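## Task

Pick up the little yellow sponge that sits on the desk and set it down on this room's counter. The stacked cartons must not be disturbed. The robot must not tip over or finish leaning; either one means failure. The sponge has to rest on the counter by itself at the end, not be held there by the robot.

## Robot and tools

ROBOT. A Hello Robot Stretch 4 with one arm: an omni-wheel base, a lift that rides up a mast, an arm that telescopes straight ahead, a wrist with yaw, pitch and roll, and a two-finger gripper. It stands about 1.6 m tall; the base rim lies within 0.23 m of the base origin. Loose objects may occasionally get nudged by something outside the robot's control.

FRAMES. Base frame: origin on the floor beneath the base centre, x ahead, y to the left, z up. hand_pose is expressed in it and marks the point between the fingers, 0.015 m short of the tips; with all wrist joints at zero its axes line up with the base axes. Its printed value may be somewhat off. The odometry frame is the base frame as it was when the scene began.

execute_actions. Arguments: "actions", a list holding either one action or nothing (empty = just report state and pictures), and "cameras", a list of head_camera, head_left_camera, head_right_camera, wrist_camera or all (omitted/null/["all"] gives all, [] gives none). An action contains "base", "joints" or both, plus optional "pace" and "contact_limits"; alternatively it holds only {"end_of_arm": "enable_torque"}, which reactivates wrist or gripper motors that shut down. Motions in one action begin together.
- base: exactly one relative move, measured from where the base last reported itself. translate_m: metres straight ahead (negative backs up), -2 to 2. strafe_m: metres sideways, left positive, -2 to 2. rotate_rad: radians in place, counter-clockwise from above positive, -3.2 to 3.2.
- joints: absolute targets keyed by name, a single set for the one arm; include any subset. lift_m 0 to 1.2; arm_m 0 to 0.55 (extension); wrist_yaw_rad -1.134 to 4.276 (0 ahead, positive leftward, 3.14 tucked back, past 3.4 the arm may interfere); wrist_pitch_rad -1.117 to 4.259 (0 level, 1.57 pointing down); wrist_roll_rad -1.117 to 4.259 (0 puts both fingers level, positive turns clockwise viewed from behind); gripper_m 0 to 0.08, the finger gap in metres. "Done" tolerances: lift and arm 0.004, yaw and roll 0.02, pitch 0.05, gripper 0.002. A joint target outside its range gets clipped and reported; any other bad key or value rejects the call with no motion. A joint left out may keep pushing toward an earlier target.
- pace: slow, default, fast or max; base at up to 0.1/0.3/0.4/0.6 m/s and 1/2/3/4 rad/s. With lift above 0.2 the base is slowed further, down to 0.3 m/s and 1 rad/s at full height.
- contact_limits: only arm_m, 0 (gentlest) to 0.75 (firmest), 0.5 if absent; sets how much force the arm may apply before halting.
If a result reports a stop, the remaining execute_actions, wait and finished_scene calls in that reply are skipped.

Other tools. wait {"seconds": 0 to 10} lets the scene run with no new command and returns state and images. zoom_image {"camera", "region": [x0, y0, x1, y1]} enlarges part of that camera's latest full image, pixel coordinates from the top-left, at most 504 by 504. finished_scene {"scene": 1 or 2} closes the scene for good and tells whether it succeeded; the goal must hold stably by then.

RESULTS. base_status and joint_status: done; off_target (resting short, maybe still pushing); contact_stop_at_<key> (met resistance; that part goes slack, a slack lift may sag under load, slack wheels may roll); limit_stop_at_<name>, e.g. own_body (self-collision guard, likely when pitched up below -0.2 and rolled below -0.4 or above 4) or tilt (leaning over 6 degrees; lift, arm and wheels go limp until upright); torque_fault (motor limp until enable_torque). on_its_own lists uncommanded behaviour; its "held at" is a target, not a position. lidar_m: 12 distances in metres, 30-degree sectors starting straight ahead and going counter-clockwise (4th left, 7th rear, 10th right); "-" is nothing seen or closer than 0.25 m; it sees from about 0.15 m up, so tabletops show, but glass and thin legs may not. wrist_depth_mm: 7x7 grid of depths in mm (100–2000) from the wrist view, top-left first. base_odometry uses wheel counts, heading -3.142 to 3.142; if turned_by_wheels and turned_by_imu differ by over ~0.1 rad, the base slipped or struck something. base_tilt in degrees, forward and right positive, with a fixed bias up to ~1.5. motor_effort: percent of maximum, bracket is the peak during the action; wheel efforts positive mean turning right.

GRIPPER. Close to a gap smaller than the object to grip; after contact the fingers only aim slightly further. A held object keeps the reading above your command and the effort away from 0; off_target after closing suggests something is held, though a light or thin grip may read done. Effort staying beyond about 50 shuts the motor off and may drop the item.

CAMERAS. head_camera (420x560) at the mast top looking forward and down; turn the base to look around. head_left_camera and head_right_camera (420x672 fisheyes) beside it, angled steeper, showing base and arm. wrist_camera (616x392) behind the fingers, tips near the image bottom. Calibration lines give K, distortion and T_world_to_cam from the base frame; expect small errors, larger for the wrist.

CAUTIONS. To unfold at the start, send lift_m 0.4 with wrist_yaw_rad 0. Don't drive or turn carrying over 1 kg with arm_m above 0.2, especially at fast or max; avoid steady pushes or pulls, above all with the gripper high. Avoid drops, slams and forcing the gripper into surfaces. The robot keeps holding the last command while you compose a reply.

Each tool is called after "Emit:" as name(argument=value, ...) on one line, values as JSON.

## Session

Emit:
execute_actions(actions=[])

Scene clock: 0.00 s.
base_odometry: x=+0.000 y=+0.000 heading=+0.000 (m, m, rad; odometry frame)
turned_by_wheels: +0.000 (rad since the last result)
turned_by_imu: +0.000 (rad since the last result)
base_tilt: forward=-0.3 right=+0.0 (deg)
lidar_m: 0.95 0.95 1.17 2.01 1.86 0.90 0.77 0.77 0.94 1.70 1.68 1.70
base_status: not commanded
joint_positions: lift_m=+0.200 arm_m=+0.002 wrist_yaw_rad=+3.163 wrist_pitch_rad=-0.016 wrist_roll_rad=-0.011 gripper_m=+0.040
joint_status: not commanded
motor_effort: lift_m=+19 arm_m=-1 wrist_yaw_rad=+0 wrist_pitch_rad=-8 wrist_roll_rad=+0 gripper_m=-3 wheel_0=+0 wheel_1=+0 wheel_2=+1 (%)
hand_pose: x=-0.0420 y=+0.0828 z=+0.3814 quat_wxyz=(-0.011, +0.008, -0.005, +1.000) (m; base frame)
wrist_depth_mm: - - 136 1229 1205 1229 1160 / - - 136 1430 1008 1042 1205 / - 108 137 946 1008 1042 1138 / 144 140 170 1397 1430 1464 1205 / 207 904 931 1229 1008 1060 1182 / 203 904 150 976 166 1042 1078 / 201 - - 946 504 - 891
pictures: head_camera, head_left_camera, head_right_camera, wrist_camera
camera_calibration (this result's frames):
wrist_camera: T_world_to_cam=[[-0.0396272, 0.9992, -0.00546538, -0.073426], [0.0304046, -0.00426137, -0.999529, 0.429132], [-0.998752, -0.0397747, -0.0302114, 0.125236], [0, 0, 0, 1]] pos_world=[0.109123, 0.0801771, 0.432312]
Images, in order (width x height): head_camera 420x560, head_left_camera 420x672, head_right_camera 420x672, wrist_camera 616x392.

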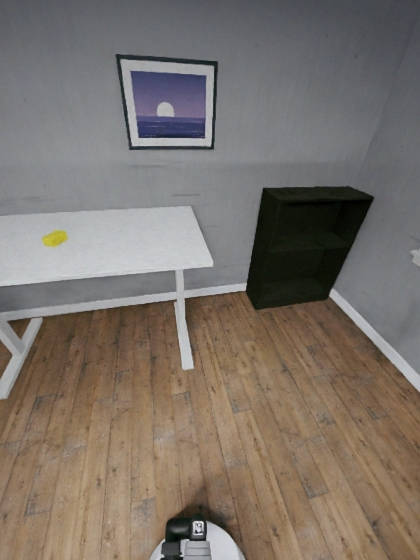

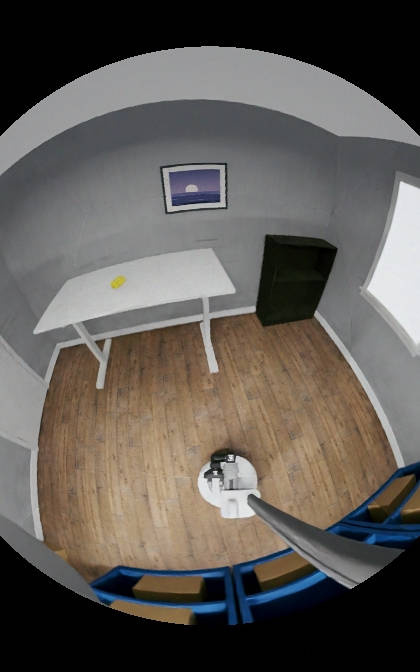

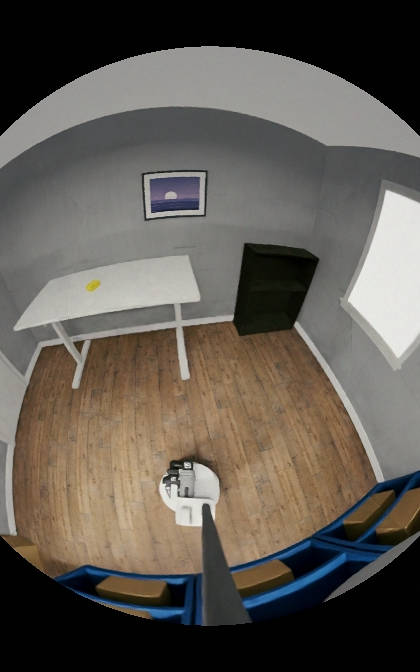

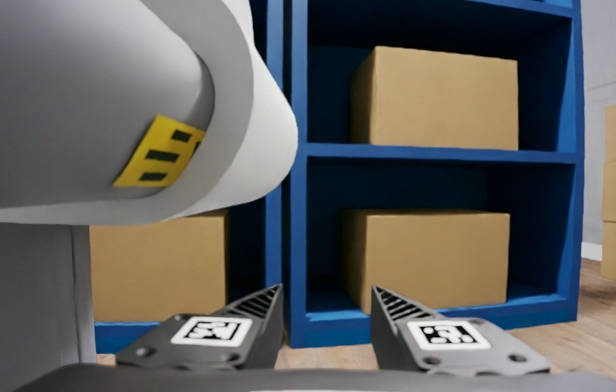

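Emit:
execute_actions(actions=[{"base":{"strafe_m":0.83},"joints":{"lift_m":1.05,"wrist_yaw_rad":0,"wrist_pitch_rad":0.5,"gripper_m":0.08},"pace":"fast"}], cameras=["head_camera","wrist_camera"])

Scene clock: 10.73 s.
base_odometry: x=+0.000 y=+0.830 heading=+0.000 (m, m, rad; odometry frame)
turned_by_wheels: +0.000 (rad since the last result)
turned_by_imu: -0.002 (rad since the last result)
base_tilt: forward=-0.2 right=+0.0 (deg)
lidar_m: 0.76 0.78 1.34 1.17 1.18 1.33 0.96 0.96 1.12 2.09 2.45 0.90
base_status: done
joint_positions: lift_m=+1.050 arm_m=+0.002 wrist_yaw_rad=+0.000 wrist_pitch_rad=+0.503 wrist_roll_rad=-0.011 gripper_m=+0.080
joint_status: all done
motor_effort: lift_m=+21(24) arm_m=-1(1) wrist_yaw_rad=-2(6) wrist_pitch_rad=-8(7) wrist_roll_rad=+0(1) gripper_m=-1(1) wheel_0=-3(14) wheel_1=+5(16) wheel_2=+0(2) (%)
hand_pose: x=+0.3589 y=-0.0874 z=+1.1256 quat_wxyz=(+0.969, -0.005, +0.249, +0.001) (m; base frame)
wrist_depth_mm: 1160 1205 1255 1336 1366 1430 1464 / 1229 1160 1118 1078 1078 1098 1308 / 778 750 750 741 723 778 842 / 1464 1042 1576 1756 1808 1863 1808 / 1618 1661 1756 1863 1808 1808 1808 / 1576 1576 155 1618 1537 1464 1537 / - - 144 1430 1397 - -
pictures: head_camera, wrist_camera
camera_calibration (this result's frames):
wrist_camera: T_world_to_cam=[[0.012951, -0.999824, -0.0135595, -0.0679115], [-0.521549, 0.00481532, -0.853208, 1.19428], [0.853123, 0.0181218, -0.521395, 0.434611], [0, 0, 0, 1]] pos_world=[0.25298, -0.0815264, 1.24465]
Images, in order (width x height): head_camera 420x560, wrist_camera 616x392.

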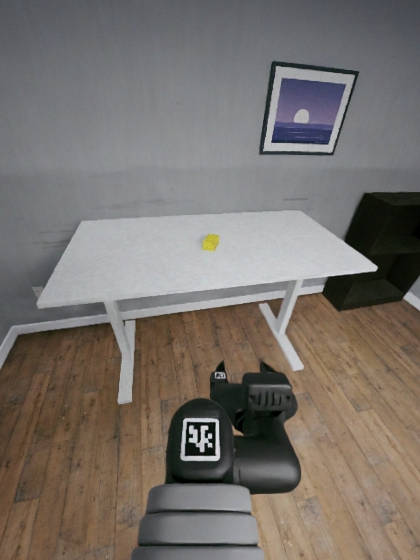

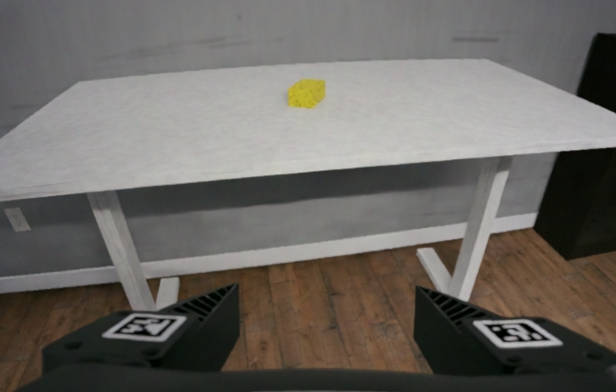

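Emit:
execute_actions(actions=[{"base":{"translate_m":0.4},"joints":{"lift_m":0.99},"pace":"fast"}], cameras=[])

Emit:
execute_actions(actions=[{"base":{"strafe_m":0.25},"joints":{"arm_m":0.3},"pace":"fast"}], cameras=[])

Emit:
execute_actions(actions=[{"base":{"rotate_rad":-0.28}}], cameras=["head_camera","wrist_camera"])

Scene clock: 24.33 s.
base_odometry: x=+0.400 y=+0.830 heading=+0.001 (m, m, rad; odometry frame)
turned_by_wheels: +0.001 (rad since the last result)
turned_by_imu: +0.001 (rad since the last result)
base_tilt: forward=-0.2 right=+0.0 (deg)
lidar_m: 0.39 0.38 0.49 1.25 1.28 1.56 1.35 1.35 1.64 2.39 0.77 0.45
base_status: done
joint_positions: lift_m=+0.990 arm_m=+0.002 wrist_yaw_rad=+0.000 wrist_pitch_rad=+0.503 wrist_roll_rad=-0.011 gripper_m=+0.080
joint_status: all done
motor_effort: lift_m=+17(20) arm_m=-1(1) wrist_yaw_rad=+1(1) wrist_pitch_rad=-6(8) wrist_roll_rad=-1(1) gripper_m=+1(1) wheel_0=+5(8) wheel_1=+7(10) wheel_2=+1(12) (%)
hand_pose: x=+0.3589 y=-0.0874 z=+1.0660 quat_wxyz=(+0.969, -0.005, +0.249, +0.001) (m; base frame)
wrist_depth_mm: 842 854 904 931 976 1008 1060 / 878 891 878 866 854 866 878 / 615 609 585 530 574 580 580 / 449 445 442 442 436 439 436 / 359 357 357 355 355 349 347 / 293 303 155 298 306 309 1430 / - - 144 1336 1308 - -
pictures: none
No camera images: the call's "cameras" was empty. Leave "cameras" out to get every camera's image.

Scene clock: 26.30 s.
base_odometry: x=+0.399 y=+1.080 heading=+0.001 (m, m, rad; odometry frame)
turned_by_wheels: +0.000 (rad since the last result)
turned_by_imu: +0.000 (rad since the last result)
base_tilt: forward=-0.3 right=+0.1 (deg)
lidar_m: 0.34 0.36 0.45 1.03 1.04 1.28 1.41 1.40 1.71 2.63 0.69 0.43
base_status: done
joint_positions: lift_m=+0.990 arm_m=+0.299 wrist_yaw_rad=+0.000 wrist_pitch_rad=+0.502 wrist_roll_rad=-0.011 gripper_m=+0.080
joint_status: all done
motor_effort: lift_m=+17(17) arm_m=+5(4) wrist_yaw_rad=-1(1) wrist_pitch_rad=-6(8) wrist_roll_rad=+0(0) gripper_m=-1(0) wheel_0=-3(14) wheel_1=+6(15) wheel_2=+0(1) (%)
hand_pose: x=+0.6565 y=-0.0874 z=+1.0660 quat_wxyz=(+0.969, -0.005, +0.249, +0.001) (m; base frame)
wrist_depth_mm: 539 564 591 615 647 661 683 / 580 597 627 661 691 715 750 / 609 597 585 574 569 574 574 / 449 445 442 436 433 433 430 / 355 355 355 355 349 343 277 / 293 300 155 296 283 286 250 / - - 144 259 257 - -
pictures: none
No camera images: the call's "cameras" was empty. Leave "cameras" out to get every camera's image.

Scene clock: 27.40 s.
base_odometry: x=+0.399 y=+1.080 heading=-0.278 (m, m, rad; odometry frame)
turned_by_wheels: -0.279 (rad since the last result)
turned_by_imu: -0.273 (rad since the last result)
base_tilt: forward=-0.3 right=+0.0 (deg)
lidar_m: 0.37 0.35 0.38 1.02 1.02 1.07 1.57 1.39 1.50 2.09 1.30 0.51
base_status: done
joint_positions: lift_m=+0.990 arm_m=+0.299 wrist_yaw_rad=+0.000 wrist_pitch_rad=+0.502 wrist_roll_rad=-0.011 gripper_m=+0.080
joint_status: not commanded
motor_effort: lift_m=+16(16) arm_m=+4(5) wrist_yaw_rad=+0(1) wrist_pitch_rad=-5(7) wrist_roll_rad=-1(0) gripper_m=+1(0) wheel_0=+6(10) wheel_1=+6(13) wheel_2=+2(7) (%)
hand_pose: x=+0.6565 y=-0.0874 z=+1.0660 quat_wxyz=(+0.969, -0.005, +0.249, +0.001) (m; base frame)
wrist_depth_mm: 559 609 676 750 842 976 1098 / 585 654 723 778 842 842 1098 / 609 597 585 574 574 574 574 / 449 445 442 353 436 430 430 / 353 355 353 297 351 347 342 / 291 300 154 294 283 287 296 / - - 144 259 256 - -
pictures: head_camera, wrist_camera
camera_calibration (this result's frames):
wrist_camera: T_world_to_cam=[[0.0127144, -0.999827, -0.013559, -0.0724631], [-0.521497, 0.00493935, -0.853239, 1.29861], [0.853159, 0.0179194, -0.521344, 0.149596], [0, 0, 0, 1]] pos_world=[0.550514, -0.0815455, 1.18504]
Images, in order (width x height): head_camera 420x560, wrist_camera 616x392.

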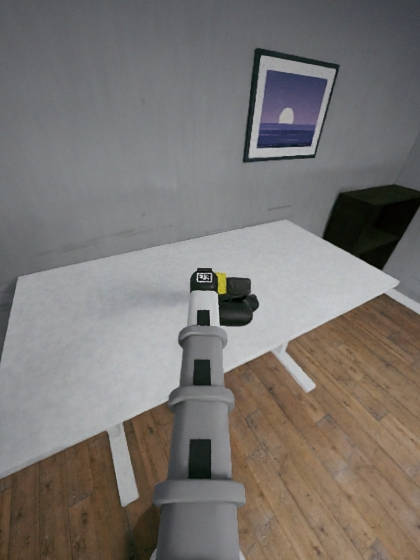

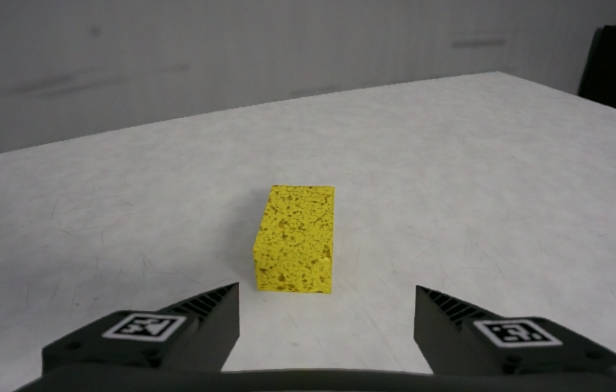

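Emit:
execute_actions(actions=[{"base":{"strafe_m":0.025},"joints":{"arm_m":0.36,"lift_m":0.91}}], cameras=["wrist_camera"])

Emit:
execute_actions(actions=[{"joints":{"arm_m":0.45}}], cameras=["wrist_camera"])

Emit:
execute_actions(actions=[{"joints":{"gripper_m":0.03}}], cameras=[])

Emit:
execute_actions(actions=[{"joints":{"lift_m":0.97},"pace":"fast"}], cameras=["wrist_camera"])

Emit:
execute_actions(actions=[{"base":{"translate_m":-0.5},"joints":{"arm_m":0.003},"pace":"max"}], cameras=[])

Emit:
execute_actions(actions=[{"base":{"rotate_rad":-2.68},"pace":"fast"}], cameras=["head_camera","head_left_camera"])

Scene clock: 41.00 s.
base_odometry: x=+0.406 y=+1.104 heading=-0.278 (m, m, rad; odometry frame)
turned_by_wheels: +0.000 (rad since the last result)
turned_by_imu: +0.000 (rad since the last result)
base_tilt: forward=-0.2 right=+0.1 (deg)
lidar_m: 0.37 0.32 0.37 1.02 0.99 1.05 1.56 1.40 1.48 2.08 1.20 0.49
base_status: done
joint_positions: lift_m=+0.910 arm_m=+0.359 wrist_yaw_rad=+0.000 wrist_pitch_rad=+0.503 wrist_roll_rad=-0.011 gripper_m=+0.080
joint_status: all done
motor_effort: lift_m=+16(16) arm_m=+5(3) wrist_yaw_rad=+1(1) wrist_pitch_rad=-7(7) wrist_roll_rad=-1(1) gripper_m=+1(0) wheel_0=-3(10) wheel_1=+5(14) wheel_2=+0(1) (%)
hand_pose: x=+0.7164 y=-0.0874 z=+0.9860 quat_wxyz=(+0.969, -0.005, +0.249, +0.001) (m; base frame)
wrist_depth_mm: 512 554 621 683 768 854 1008 / 530 564 564 554 554 559 574 / 399 389 384 353 373 377 375 / 294 290 289 202 270 282 282 / 232 231 232 206 221 227 224 / 191 196 155 193 185 187 - / - - 145 170 168 - -
pictures: wrist_camera
camera_calibration (this result's frames):
wrist_camera: T_world_to_cam=[[0.012902, -0.999825, -0.0135594, -0.0744087], [-0.52154, 0.00484102, -0.853213, 1.26165], [0.853129, 0.0180799, -0.521386, 0.0568066], [0, 0, 0, 1]] pos_world=[0.610497, -0.0815304, 1.10506]
Images, in order (width x height): wrist_camera 616x392.

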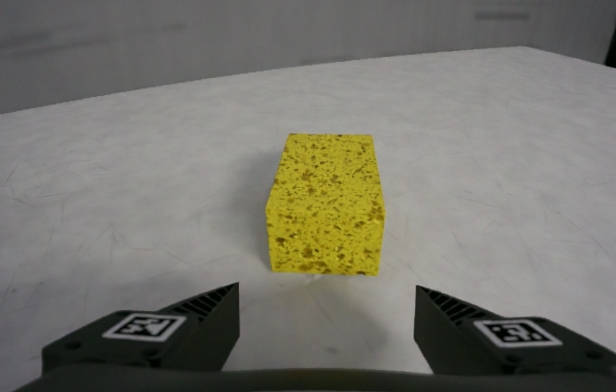

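Scene clock: 42.23 s.
base_odometry: x=+0.406 y=+1.104 heading=-0.278 (m, m, rad; odometry frame)
turned_by_wheels: +0.000 (rad since the last result)
turned_by_imu: +0.000 (rad since the last result)
base_tilt: forward=-0.2 right=+0.0 (deg)
lidar_m: 0.37 0.33 0.37 1.02 1.00 1.07 1.53 1.42 1.50 2.07 1.18 0.46
base_status: not commanded
joint_positions: lift_m=+0.910 arm_m=+0.449 wrist_yaw_rad=+0.000 wrist_pitch_rad=+0.503 wrist_roll_rad=-0.011 gripper_m=+0.080
joint_status: all done
motor_effort: lift_m=+16(17) arm_m=+5(5) wrist_yaw_rad=-2(2) wrist_pitch_rad=-7(6) wrist_roll_rad=+0(0) gripper_m=+2(1) wheel_0=-3(3) wheel_1=+4(5) wheel_2=+0(0) (%)
hand_pose: x=+0.8064 y=-0.0874 z=+0.9860 quat_wxyz=(+0.969, -0.005, +0.249, +0.001) (m; base frame)
wrist_depth_mm: 449 488 544 597 676 778 878 / 477 508 554 559 554 559 569 / 397 389 379 375 373 370 373 / 291 290 289 287 283 282 281 / 231 232 232 163 175 226 224 / 191 195 138 135 139 187 - / - - 119 119 121 - -
pictures: wrist_camera
camera_calibration (this result's frames):
wrist_camera: T_world_to_cam=[[0.0128828, -0.999825, -0.0135596, -0.0755578], [-0.521546, 0.00485109, -0.85321, 1.30859], [0.853126, 0.0180637, -0.521392, -0.0199704], [0, 0, 0, 1]] pos_world=[0.7005, -0.0815319, 1.10506]
Images, in order (width x height): wrist_camera 616x392.

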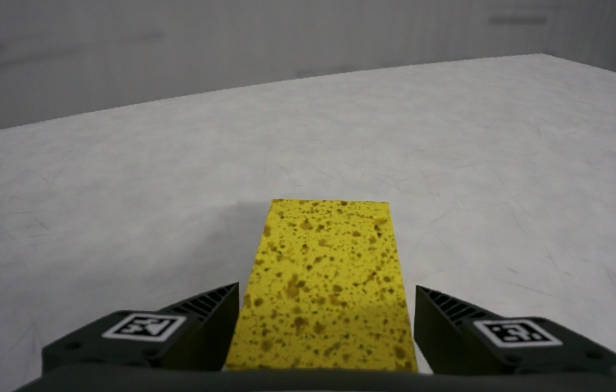

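Scene clock: 43.23 s.
base_odometry: x=+0.406 y=+1.104 heading=-0.278 (m, m, rad; odometry frame)
turned_by_wheels: +0.000 (rad since the last result)
turned_by_imu: +0.000 (rad since the last result)
base_tilt: forward=-0.3 right=+0.0 (deg)
lidar_m: 0.37 0.33 0.35 1.02 1.01 1.03 1.53 1.41 1.48 2.09 1.22 0.47
base_status: not commanded
joint_positions: lift_m=+0.910 arm_m=+0.449 wrist_yaw_rad=+0.000 wrist_pitch_rad=+0.503 wrist_roll_rad=-0.011 gripper_m=+0.060
joint_status: gripper_m off_target (ended at +0.060, target +0.030)
on_its_own: gripper_m is held at +0.054, not at your +0.030, by its contact guard: the fingers met something
motor_effort: lift_m=+16(16) arm_m=+5(5) wrist_yaw_rad=-1(0) wrist_pitch_rad=-6(7) wrist_roll_rad=+1(1) gripper_m=-42(48) wheel_0=-2(3) wheel_1=+4(4) wheel_2=+0(0) (%)
hand_pose: x=+0.8064 y=-0.0874 z=+0.9860 quat_wxyz=(+0.969, -0.005, +0.249, +0.001) (m; base frame)
wrist_depth_mm: 449 488 539 603 676 768 891 / 477 512 554 554 549 559 569 / 397 387 379 377 373 373 375 / 293 290 287 286 285 279 281 / 231 233 231 163 175 226 224 / 191 193 135 135 135 189 187 / 167 - 116 119 117 - -
pictures: none
No camera images: the call's "cameras" was empty. Leave "cameras" out to get every camera's image.

Scene clock: 44.20 s.
base_odometry: x=+0.406 y=+1.104 heading=-0.278 (m, m, rad; odometry frame)
turned_by_wheels: +0.000 (rad since the last result)
turned_by_imu: +0.000 (rad since the last result)
base_tilt: forward=-0.3 right=+0.0 (deg)
lidar_m: 0.36 0.33 0.36 1.00 0.99 1.04 1.51 1.39 1.49 2.08 1.20 0.48
base_status: not commanded
joint_positions: lift_m=+0.970 arm_m=+0.449 wrist_yaw_rad=+0.000 wrist_pitch_rad=+0.503 wrist_roll_rad=-0.011 gripper_m=+0.060
joint_status: all done
on_its_own: gripper_m is held at +0.054, not at your +0.030, by its contact guard: the fingers met something
motor_effort: lift_m=+21(23) arm_m=+5(5) wrist_yaw_rad=-1(1) wrist_pitch_rad=-8(7) wrist_roll_rad=+1(1) gripper_m=-45(42) wheel_0=-3(3) wheel_1=+4(4) wheel_2=+0(0) (%)
hand_pose: x=+0.8064 y=-0.0874 z=+1.0456 quat_wxyz=(+0.969, -0.005, +0.249, +0.001) (m; base frame)
wrist_depth_mm: 452 488 544 603 676 768 878 / 473 521 580 647 707 778 842 / 500 535 530 521 521 525 521 / 404 404 402 399 394 392 389 / 322 322 324 163 175 314 312 / 265 268 135 135 135 264 260 / 232 - 116 119 117 - -
pictures: wrist_camera
camera_calibration (this result's frames):
wrist_camera: T_world_to_cam=[[0.0128818, -0.999825, -0.0135601, -0.0747487], [-0.521679, 0.00484918, -0.853128, 1.35942], [0.853044, 0.0180638, -0.521526, 0.0112994], [0, 0, 0, 1]] pos_world=[0.700506, -0.0815318, 1.16464]
Images, in order (width x height): wrist_camera 616x392.

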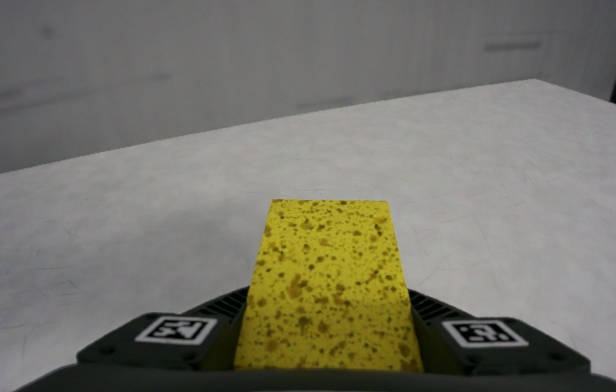

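Scene clock: 47.03 s.
base_odometry: x=-0.075 y=+1.241 heading=-0.278 (m, m, rad; odometry frame)
turned_by_wheels: -0.001 (rad since the last result)
turned_by_imu: +0.000 (rad since the last result)
base_tilt: forward=-0.3 right=+0.0 (deg)
lidar_m: 0.81 0.78 1.03 0.81 0.77 0.82 1.10 1.00 1.02 1.43 2.88 1.09
base_status: done
joint_positions: lift_m=+0.970 arm_m=+0.004 wrist_yaw_rad=+0.000 wrist_pitch_rad=+0.503 wrist_roll_rad=-0.011 gripper_m=+0.060
joint_status: all done
on_its_own: gripper_m is held at +0.054, not at your +0.030, by its contact guard: the fingers met something
motor_effort: lift_m=+21(21) arm_m=-4(6) wrist_yaw_rad=+4(0) wrist_pitch_rad=-8(8) wrist_roll_rad=+0(0) gripper_m=-42(43) wheel_0=-4(9) wheel_1=-5(13) wheel_2=+2(13) (%)
hand_pose: x=+0.3610 y=-0.0875 z=+1.0455 quat_wxyz=(+0.969, -0.005, +0.249, +0.001) (m; base frame)
wrist_depth_mm: 1078 1160 1281 1336 1430 1756 1808 / 891 831 788 788 866 991 1983 / 597 634 1537 1661 - - - / 1308 1464 1661 1808 - - - / 1430 1537 1756 162 175 1808 1756 / 1464 1499 135 135 135 1499 1430 / 1308 - 116 119 117 - -
pictures: none
No camera images: the call's "cameras" was empty. Leave "cameras" out to get every camera's image.

Scene clock: 49.90 s.
base_odometry: x=-0.075 y=+1.241 heading=-2.957 (m, m, rad; odometry frame)
turned_by_wheels: -2.679 (rad since the last result)
turned_by_imu: -2.619 (rad since the last result)
base_tilt: forward=-0.2 right=+0.0 (deg)
lidar_m: 0.97 1.00 1.39 2.90 1.12 0.83 0.77 1.12 0.79 0.76 0.81 1.08
base_status: done
joint_positions: lift_m=+0.970 arm_m=+0.004 wrist_yaw_rad=+0.000 wrist_pitch_rad=+0.503 wrist_roll_rad=-0.011 gripper_m=+0.060
joint_status: not commanded
on_its_own: gripper_m is held at +0.054, not at your +0.030, by its contact guard: the fingers met something
motor_effort: lift_m=+21(21) arm_m=-4(4) wrist_yaw_rad=+1(3) wrist_pitch_rad=-7(7) wrist_roll_rad=-1(0) gripper_m=-42(45) wheel_0=+7(9) wheel_1=+7(14) wheel_2=+4(8) (%)
hand_pose: x=+0.3611 y=-0.0874 z=+1.0456 quat_wxyz=(+0.969, -0.005, +0.249, +0.001) (m; base frame)
wrist_depth_mm: 866 1118 917 - - 1537 1042 / 820 878 931 - - 1336 1060 / 946 1025 1078 - - 931 878 / 931 960 1160 - 1983 917 878 / 1182 1025 1060 162 175 991 991 / 1182 1160 135 135 135 1078 1042 / 1255 - 116 119 117 - -
pictures: head_camera, head_left_camera
Images, in order (width x height): head_camera 420x560, head_left_camera 420x672.

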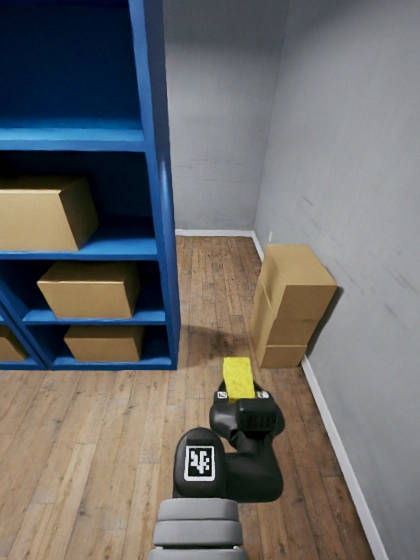

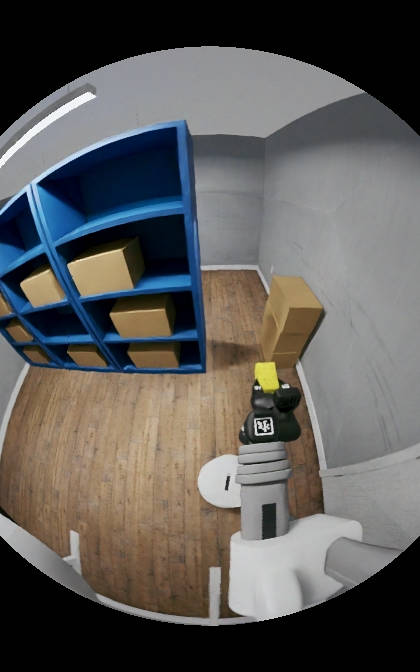

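Emit:
execute_actions(actions=[{"base":{"strafe_m":-0.165},"pace":"fast"}], cameras=[])

Emit:
execute_actions(actions=[{"base":{"translate_m":2.0},"pace":"fast"}], cameras=[])

Emit:
execute_actions(actions=[{"base":{"rotate_rad":1.15},"pace":"fast"}], cameras=["head_camera","wrist_camera"])

Scene clock: 61.90 s.
base_odometry: x=-0.105 y=+1.403 heading=-2.957 (m, m, rad; odometry frame)
turned_by_wheels: +0.000 (rad since the last result)
turned_by_imu: +0.000 (rad since the last result)
base_tilt: forward=-0.3 right=+0.1 (deg)
lidar_m: 1.05 1.04 1.40 3.07 1.13 0.80 0.80 0.90 0.63 0.59 0.65 0.88
base_status: done
joint_positions: lift_m=+0.970 arm_m=+0.004 wrist_yaw_rad=+0.000 wrist_pitch_rad=+0.503 wrist_roll_rad=-0.011 gripper_m=+0.060
joint_status: not commanded
on_its_own: gripper_m is held at +0.054, not at your +0.030, by its contact guard: the fingers met something
motor_effort: lift_m=+21(21) arm_m=-5(5) wrist_yaw_rad=+0(2) wrist_pitch_rad=-7(9) wrist_roll_rad=+0(0) gripper_m=-44(43) wheel_0=+4(14) wheel_1=-3(12) wheel_2=+0(2) (%)
hand_pose: x=+0.3611 y=-0.0874 z=+1.0456 quat_wxyz=(+0.969, -0.005, +0.249, +0.001) (m; base frame)
wrist_depth_mm: 1138 842 - - - 1182 798 / 904 866 - - - 1118 820 / 976 1025 - - 1008 866 831 / 976 1042 - - 917 904 831 / 1160 1060 1537 162 175 1008 831 / 1205 1205 135 136 135 1042 809 / 1281 - 116 119 118 - -
pictures: none
No camera images: the call's "cameras" was empty. Leave "cameras" out to get every camera's image.

Scene clock: 68.80 s.
base_odometry: x=-2.070 y=+1.034 heading=-2.956 (m, m, rad; odometry frame)
turned_by_wheels: +0.001 (rad since the last result)
turned_by_imu: +0.000 (rad since the last result)
base_tilt: forward=-0.2 right=+0.0 (deg)
lidar_m: 1.16 1.17 1.12 2.00 0.76 0.61 2.50 0.54 0.58 0.53 0.58 0.77
base_status: done
joint_positions: lift_m=+0.970 arm_m=+0.004 wrist_yaw_rad=+0.000 wrist_pitch_rad=+0.503 wrist_roll_rad=-0.011 gripper_m=+0.060
joint_status: not commanded
on_its_own: gripper_m is held at +0.054, not at your +0.030, by its contact guard: the fingers met something
motor_effort: lift_m=+21(21) arm_m=-4(4) wrist_yaw_rad=+0(0) wrist_pitch_rad=-7(8) wrist_roll_rad=+0(0) gripper_m=-44(44) wheel_0=+5(11) wheel_1=+6(11) wheel_2=-2(13) (%)
hand_pose: x=+0.3611 y=-0.0874 z=+1.0456 quat_wxyz=(+0.969, -0.005, +0.249, +0.001) (m; base frame)
wrist_depth_mm: 878 878 878 866 854 842 715 / 931 931 960 931 931 891 732 / 1008 1025 1042 1025 1008 991 732 / 1138 1118 1118 1078 1078 1078 741 / 1255 1229 1255 162 175 1078 741 / 1366 1397 135 135 135 931 707 / 1308 - 116 119 118 - -
pictures: none
No camera images: the call's "cameras" was empty. Leave "cameras" out to get every camera's image.

Scene clock: 70.73 s.
base_odometry: x=-2.070 y=+1.034 heading=-1.807 (m, m, rad; odometry frame)
turned_by_wheels: +1.149 (rad since the last result)
turned_by_imu: +1.123 (rad since the last result)
base_tilt: forward=-0.2 right=+0.0 (deg)
lidar_m: 1.10 1.59 0.67 0.62 0.74 0.55 0.57 0.53 0.59 0.87 1.14 1.22
base_status: done
joint_positions: lift_m=+0.970 arm_m=+0.004 wrist_yaw_rad=+0.000 wrist_pitch_rad=+0.503 wrist_roll_rad=-0.011 gripper_m=+0.060
joint_status: not commanded
on_its_own: gripper_m is held at +0.054, not at your +0.030, by its contact guard: the fingers met something
motor_effort: lift_m=+21(21) arm_m=-4(4) wrist_yaw_rad=-1(1) wrist_pitch_rad=-6(8) wrist_roll_rad=+1(0) gripper_m=-42(44) wheel_0=-6(9) wheel_1=-7(10) wheel_2=-2(9) (%)
hand_pose: x=+0.3611 y=-0.0874 z=+1.0456 quat_wxyz=(+0.969, -0.005, +0.249, +0.001) (m; base frame)
wrist_depth_mm: - - - 1708 1499 1138 931 / - - - 1098 991 1078 960 / - - - 1138 1042 1138 991 / - - - 1025 1118 1255 1060 / 1708 1808 1808 162 175 1366 1060 / 1464 1499 135 135 135 1336 1078 / 1308 - 116 119 118 - -
pictures: head_camera, wrist_camera
camera_calibration (this result's frames):
wrist_camera: T_world_to_cam=[[0.0128917, -0.999825, -0.0135597, -0.0690136], [-0.5217, 0.00484319, -0.853115, 1.12712], [0.853032, 0.0180722, -0.521546, 0.39124], [0, 0, 0, 1]] pos_world=[0.255167, -0.0815309, 1.16468]
Images, in order (width x height): head_camera 420x560, wrist_camera 616x392.

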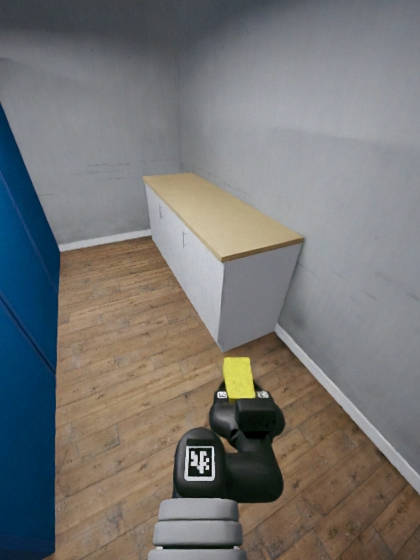

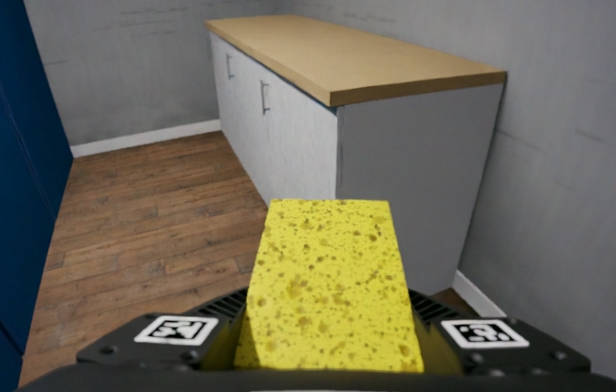

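Emit:
execute_actions(actions=[{"base":{"translate_m":0.7},"joints":{"arm_m":0.53},"pace":"fast"}], cameras=["head_camera","wrist_camera"])

Scene clock: 80.93 s.
base_odometry: x=-2.234 y=+0.354 heading=-1.806 (m, m, rad; odometry frame)
turned_by_wheels: +0.001 (rad since the last result)
turned_by_imu: +0.000 (rad since the last result)
base_tilt: forward=-0.2 right=+0.0 (deg)
lidar_m: 0.42 1.47 1.09 0.81 0.79 1.17 1.22 1.19 1.13 0.88 0.84 0.46
base_status: done
joint_positions: lift_m=+0.970 arm_m=+0.529 wrist_yaw_rad=+0.000 wrist_pitch_rad=+0.503 wrist_roll_rad=-0.011 gripper_m=+0.060
joint_status: all done
on_its_own: gripper_m is held at +0.054, not at your +0.030, by its contact guard: the fingers met something
motor_effort: lift_m=+21(21) arm_m=+5(5) wrist_yaw_rad=+1(2) wrist_pitch_rad=-7(8) wrist_roll_rad=+0(0) gripper_m=-44(42) wheel_0=+5(9) wheel_1=+8(13) wheel_2=-1(11) (%)
hand_pose: x=+0.8865 y=-0.0874 z=+1.0456 quat_wxyz=(+0.969, -0.005, +0.249, +0.001) (m; base frame)
wrist_depth_mm: 1464 1576 1661 1098 715 521 433 / 1537 1008 946 917 750 549 442 / 1661 640 627 627 615 554 462 / 1808 480 477 473 473 469 452 / 415 389 382 162 175 375 370 / 327 319 135 136 135 315 309 / 276 - 116 119 117 - -
pictures: head_camera, wrist_camera
camera_calibration (this result's frames):
wrist_camera: T_world_to_cam=[[0.0129254, -0.999825, -0.01356, -0.0758099], [-0.521629, 0.00482741, -0.853159, 1.40121], [0.853074, 0.0181007, -0.521475, -0.0570388], [0, 0, 0, 1]] pos_world=[0.78055, -0.0815284, 1.16468]
Images, in order (width x height): head_camera 420x560, wrist_camera 616x392.

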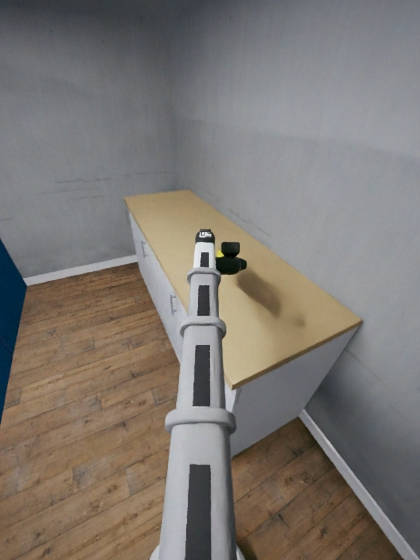

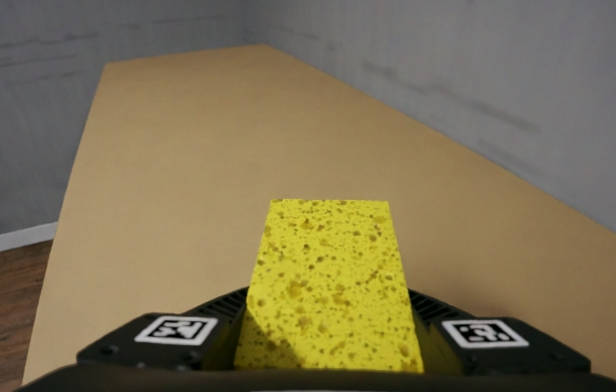

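Emit:
execute_actions(actions=[{"joints":{"lift_m":0.872}}], cameras=[])

Emit:
execute_actions(actions=[{"joints":{"gripper_m":0.08}}], cameras=[])

Emit:
execute_actions(actions=[{"joints":{"lift_m":0.95,"arm_m":0.43},"pace":"fast"}], cameras=[])

Emit:
finished_scene(scene=2)

Scene clock: 91.13 s.
base_odometry: x=-2.234 y=+0.354 heading=-1.806 (m, m, rad; odometry frame)
turned_by_wheels: +0.000 (rad since the last result)
turned_by_imu: +0.000 (rad since the last result)
base_tilt: forward=-0.2 right=+0.0 (deg)
lidar_m: 0.44 1.45 1.07 0.82 0.77 1.19 1.21 1.17 1.18 0.88 0.84 0.45
base_status: not commanded
joint_positions: lift_m=+0.872 arm_m=+0.529 wrist_yaw_rad=+0.000 wrist_pitch_rad=+0.503 wrist_roll_rad=-0.011 gripper_m=+0.060
joint_status: all done
on_its_own: gripper_m is held at +0.054, not at your +0.030, by its contact guard: the fingers met something
motor_effort: lift_m=+16(19) arm_m=+4(5) wrist_yaw_rad=-1(1) wrist_pitch_rad=-8(6) wrist_roll_rad=+0(1) gripper_m=-43(43) wheel_0=+5(5) wheel_1=+8(8) wheel_2=-1(2) (%)
hand_pose: x=+0.8865 y=-0.0874 z=+0.9480 quat_wxyz=(+0.969, -0.005, +0.249, +0.001) (m; base frame)
wrist_depth_mm: 1464 1255 1078 931 715 521 433 / 1537 597 569 559 559 512 442 / 399 392 387 379 377 377 379 / 296 291 291 289 287 285 283 / 234 235 234 162 175 229 227 / 193 195 135 135 135 191 189 / 169 - 116 119 117 - -
pictures: none
No camera images: the call's "cameras" was empty. Leave "cameras" out to get every camera's image.

Scene clock: 92.07 s.
base_odometry: x=-2.234 y=+0.354 heading=-1.806 (m, m, rad; odometry frame)
turned_by_wheels: +0.000 (rad since the last result)
turned_by_imu: +0.000 (rad since the last result)
base_tilt: forward=-0.2 right=+0.0 (deg)
lidar_m: 0.42 1.46 1.07 0.82 0.79 1.16 1.22 1.18 1.15 0.87 0.84 0.42
base_status: not commanded
joint_positions: lift_m=+0.872 arm_m=+0.529 wrist_yaw_rad=+0.000 wrist_pitch_rad=+0.503 wrist_roll_rad=-0.011 gripper_m=+0.080
joint_status: all done
motor_effort: lift_m=+16(16) arm_m=+5(4) wrist_yaw_rad=-1(2) wrist_pitch_rad=-7(9) wrist_roll_rad=+0(0) gripper_m=+1(42) wheel_0=+5(5) wheel_1=+8(8) wheel_2=-1(1) (%)
hand_pose: x=+0.8865 y=-0.0874 z=+0.9480 quat_wxyz=(+0.969, -0.005, +0.249, +0.001) (m; base frame)
wrist_depth_mm: 1464 1255 1078 931 715 521 433 / 1537 597 574 559 559 512 439 / 402 392 384 379 377 377 379 / 296 294 293 289 286 286 283 / 234 234 235 165 178 229 227 / 193 198 144 138 137 189 - / - - 121 121 121 - -
pictures: none
No camera images: the call's "cameras" was empty. Leave "cameras" out to get every camera's image.

Scene clock: 93.17 s.
base_odometry: x=-2.234 y=+0.354 heading=-1.806 (m, m, rad; odometry frame)
turned_by_wheels: +0.000 (rad since the last result)
turned_by_imu: +0.000 (rad since the last result)
base_tilt: forward=-0.3 right=+0.0 (deg)
lidar_m: 0.41 1.46 1.08 0.80 0.78 1.18 1.20 1.18 1.16 0.89 0.85 0.44
base_status: not commanded
joint_positions: lift_m=+0.950 arm_m=+0.431 wrist_yaw_rad=+0.000 wrist_pitch_rad=+0.503 wrist_roll_rad=-0.011 gripper_m=+0.080
joint_status: all done
motor_effort: lift_m=+21(25) arm_m=-5(5) wrist_yaw_rad=+3(2) wrist_pitch_rad=-7(7) wrist_roll_rad=+0(1) gripper_m=-2(1) wheel_0=+5(5) wheel_1=+8(8) wheel_2=-1(1) (%)
hand_pose: x=+0.7881 y=-0.0875 z=+1.0256 quat_wxyz=(+0.969, -0.005, +0.249, +0.001) (m; base frame)
wrist_depth_mm: 1537 1618 1756 1182 778 574 473 / 1618 1008 854 842 768 603 484 / 1756 597 585 569 569 569 500 / 1863 442 442 439 433 433 427 / 1808 353 351 296 347 347 342 / 1430 298 155 250 272 286 294 / - - 144 258 255 - -
pictures: none
No camera images: the call's "cameras" was empty. Leave "cameras" out to get every camera's image.

The scene is finished: the task was done.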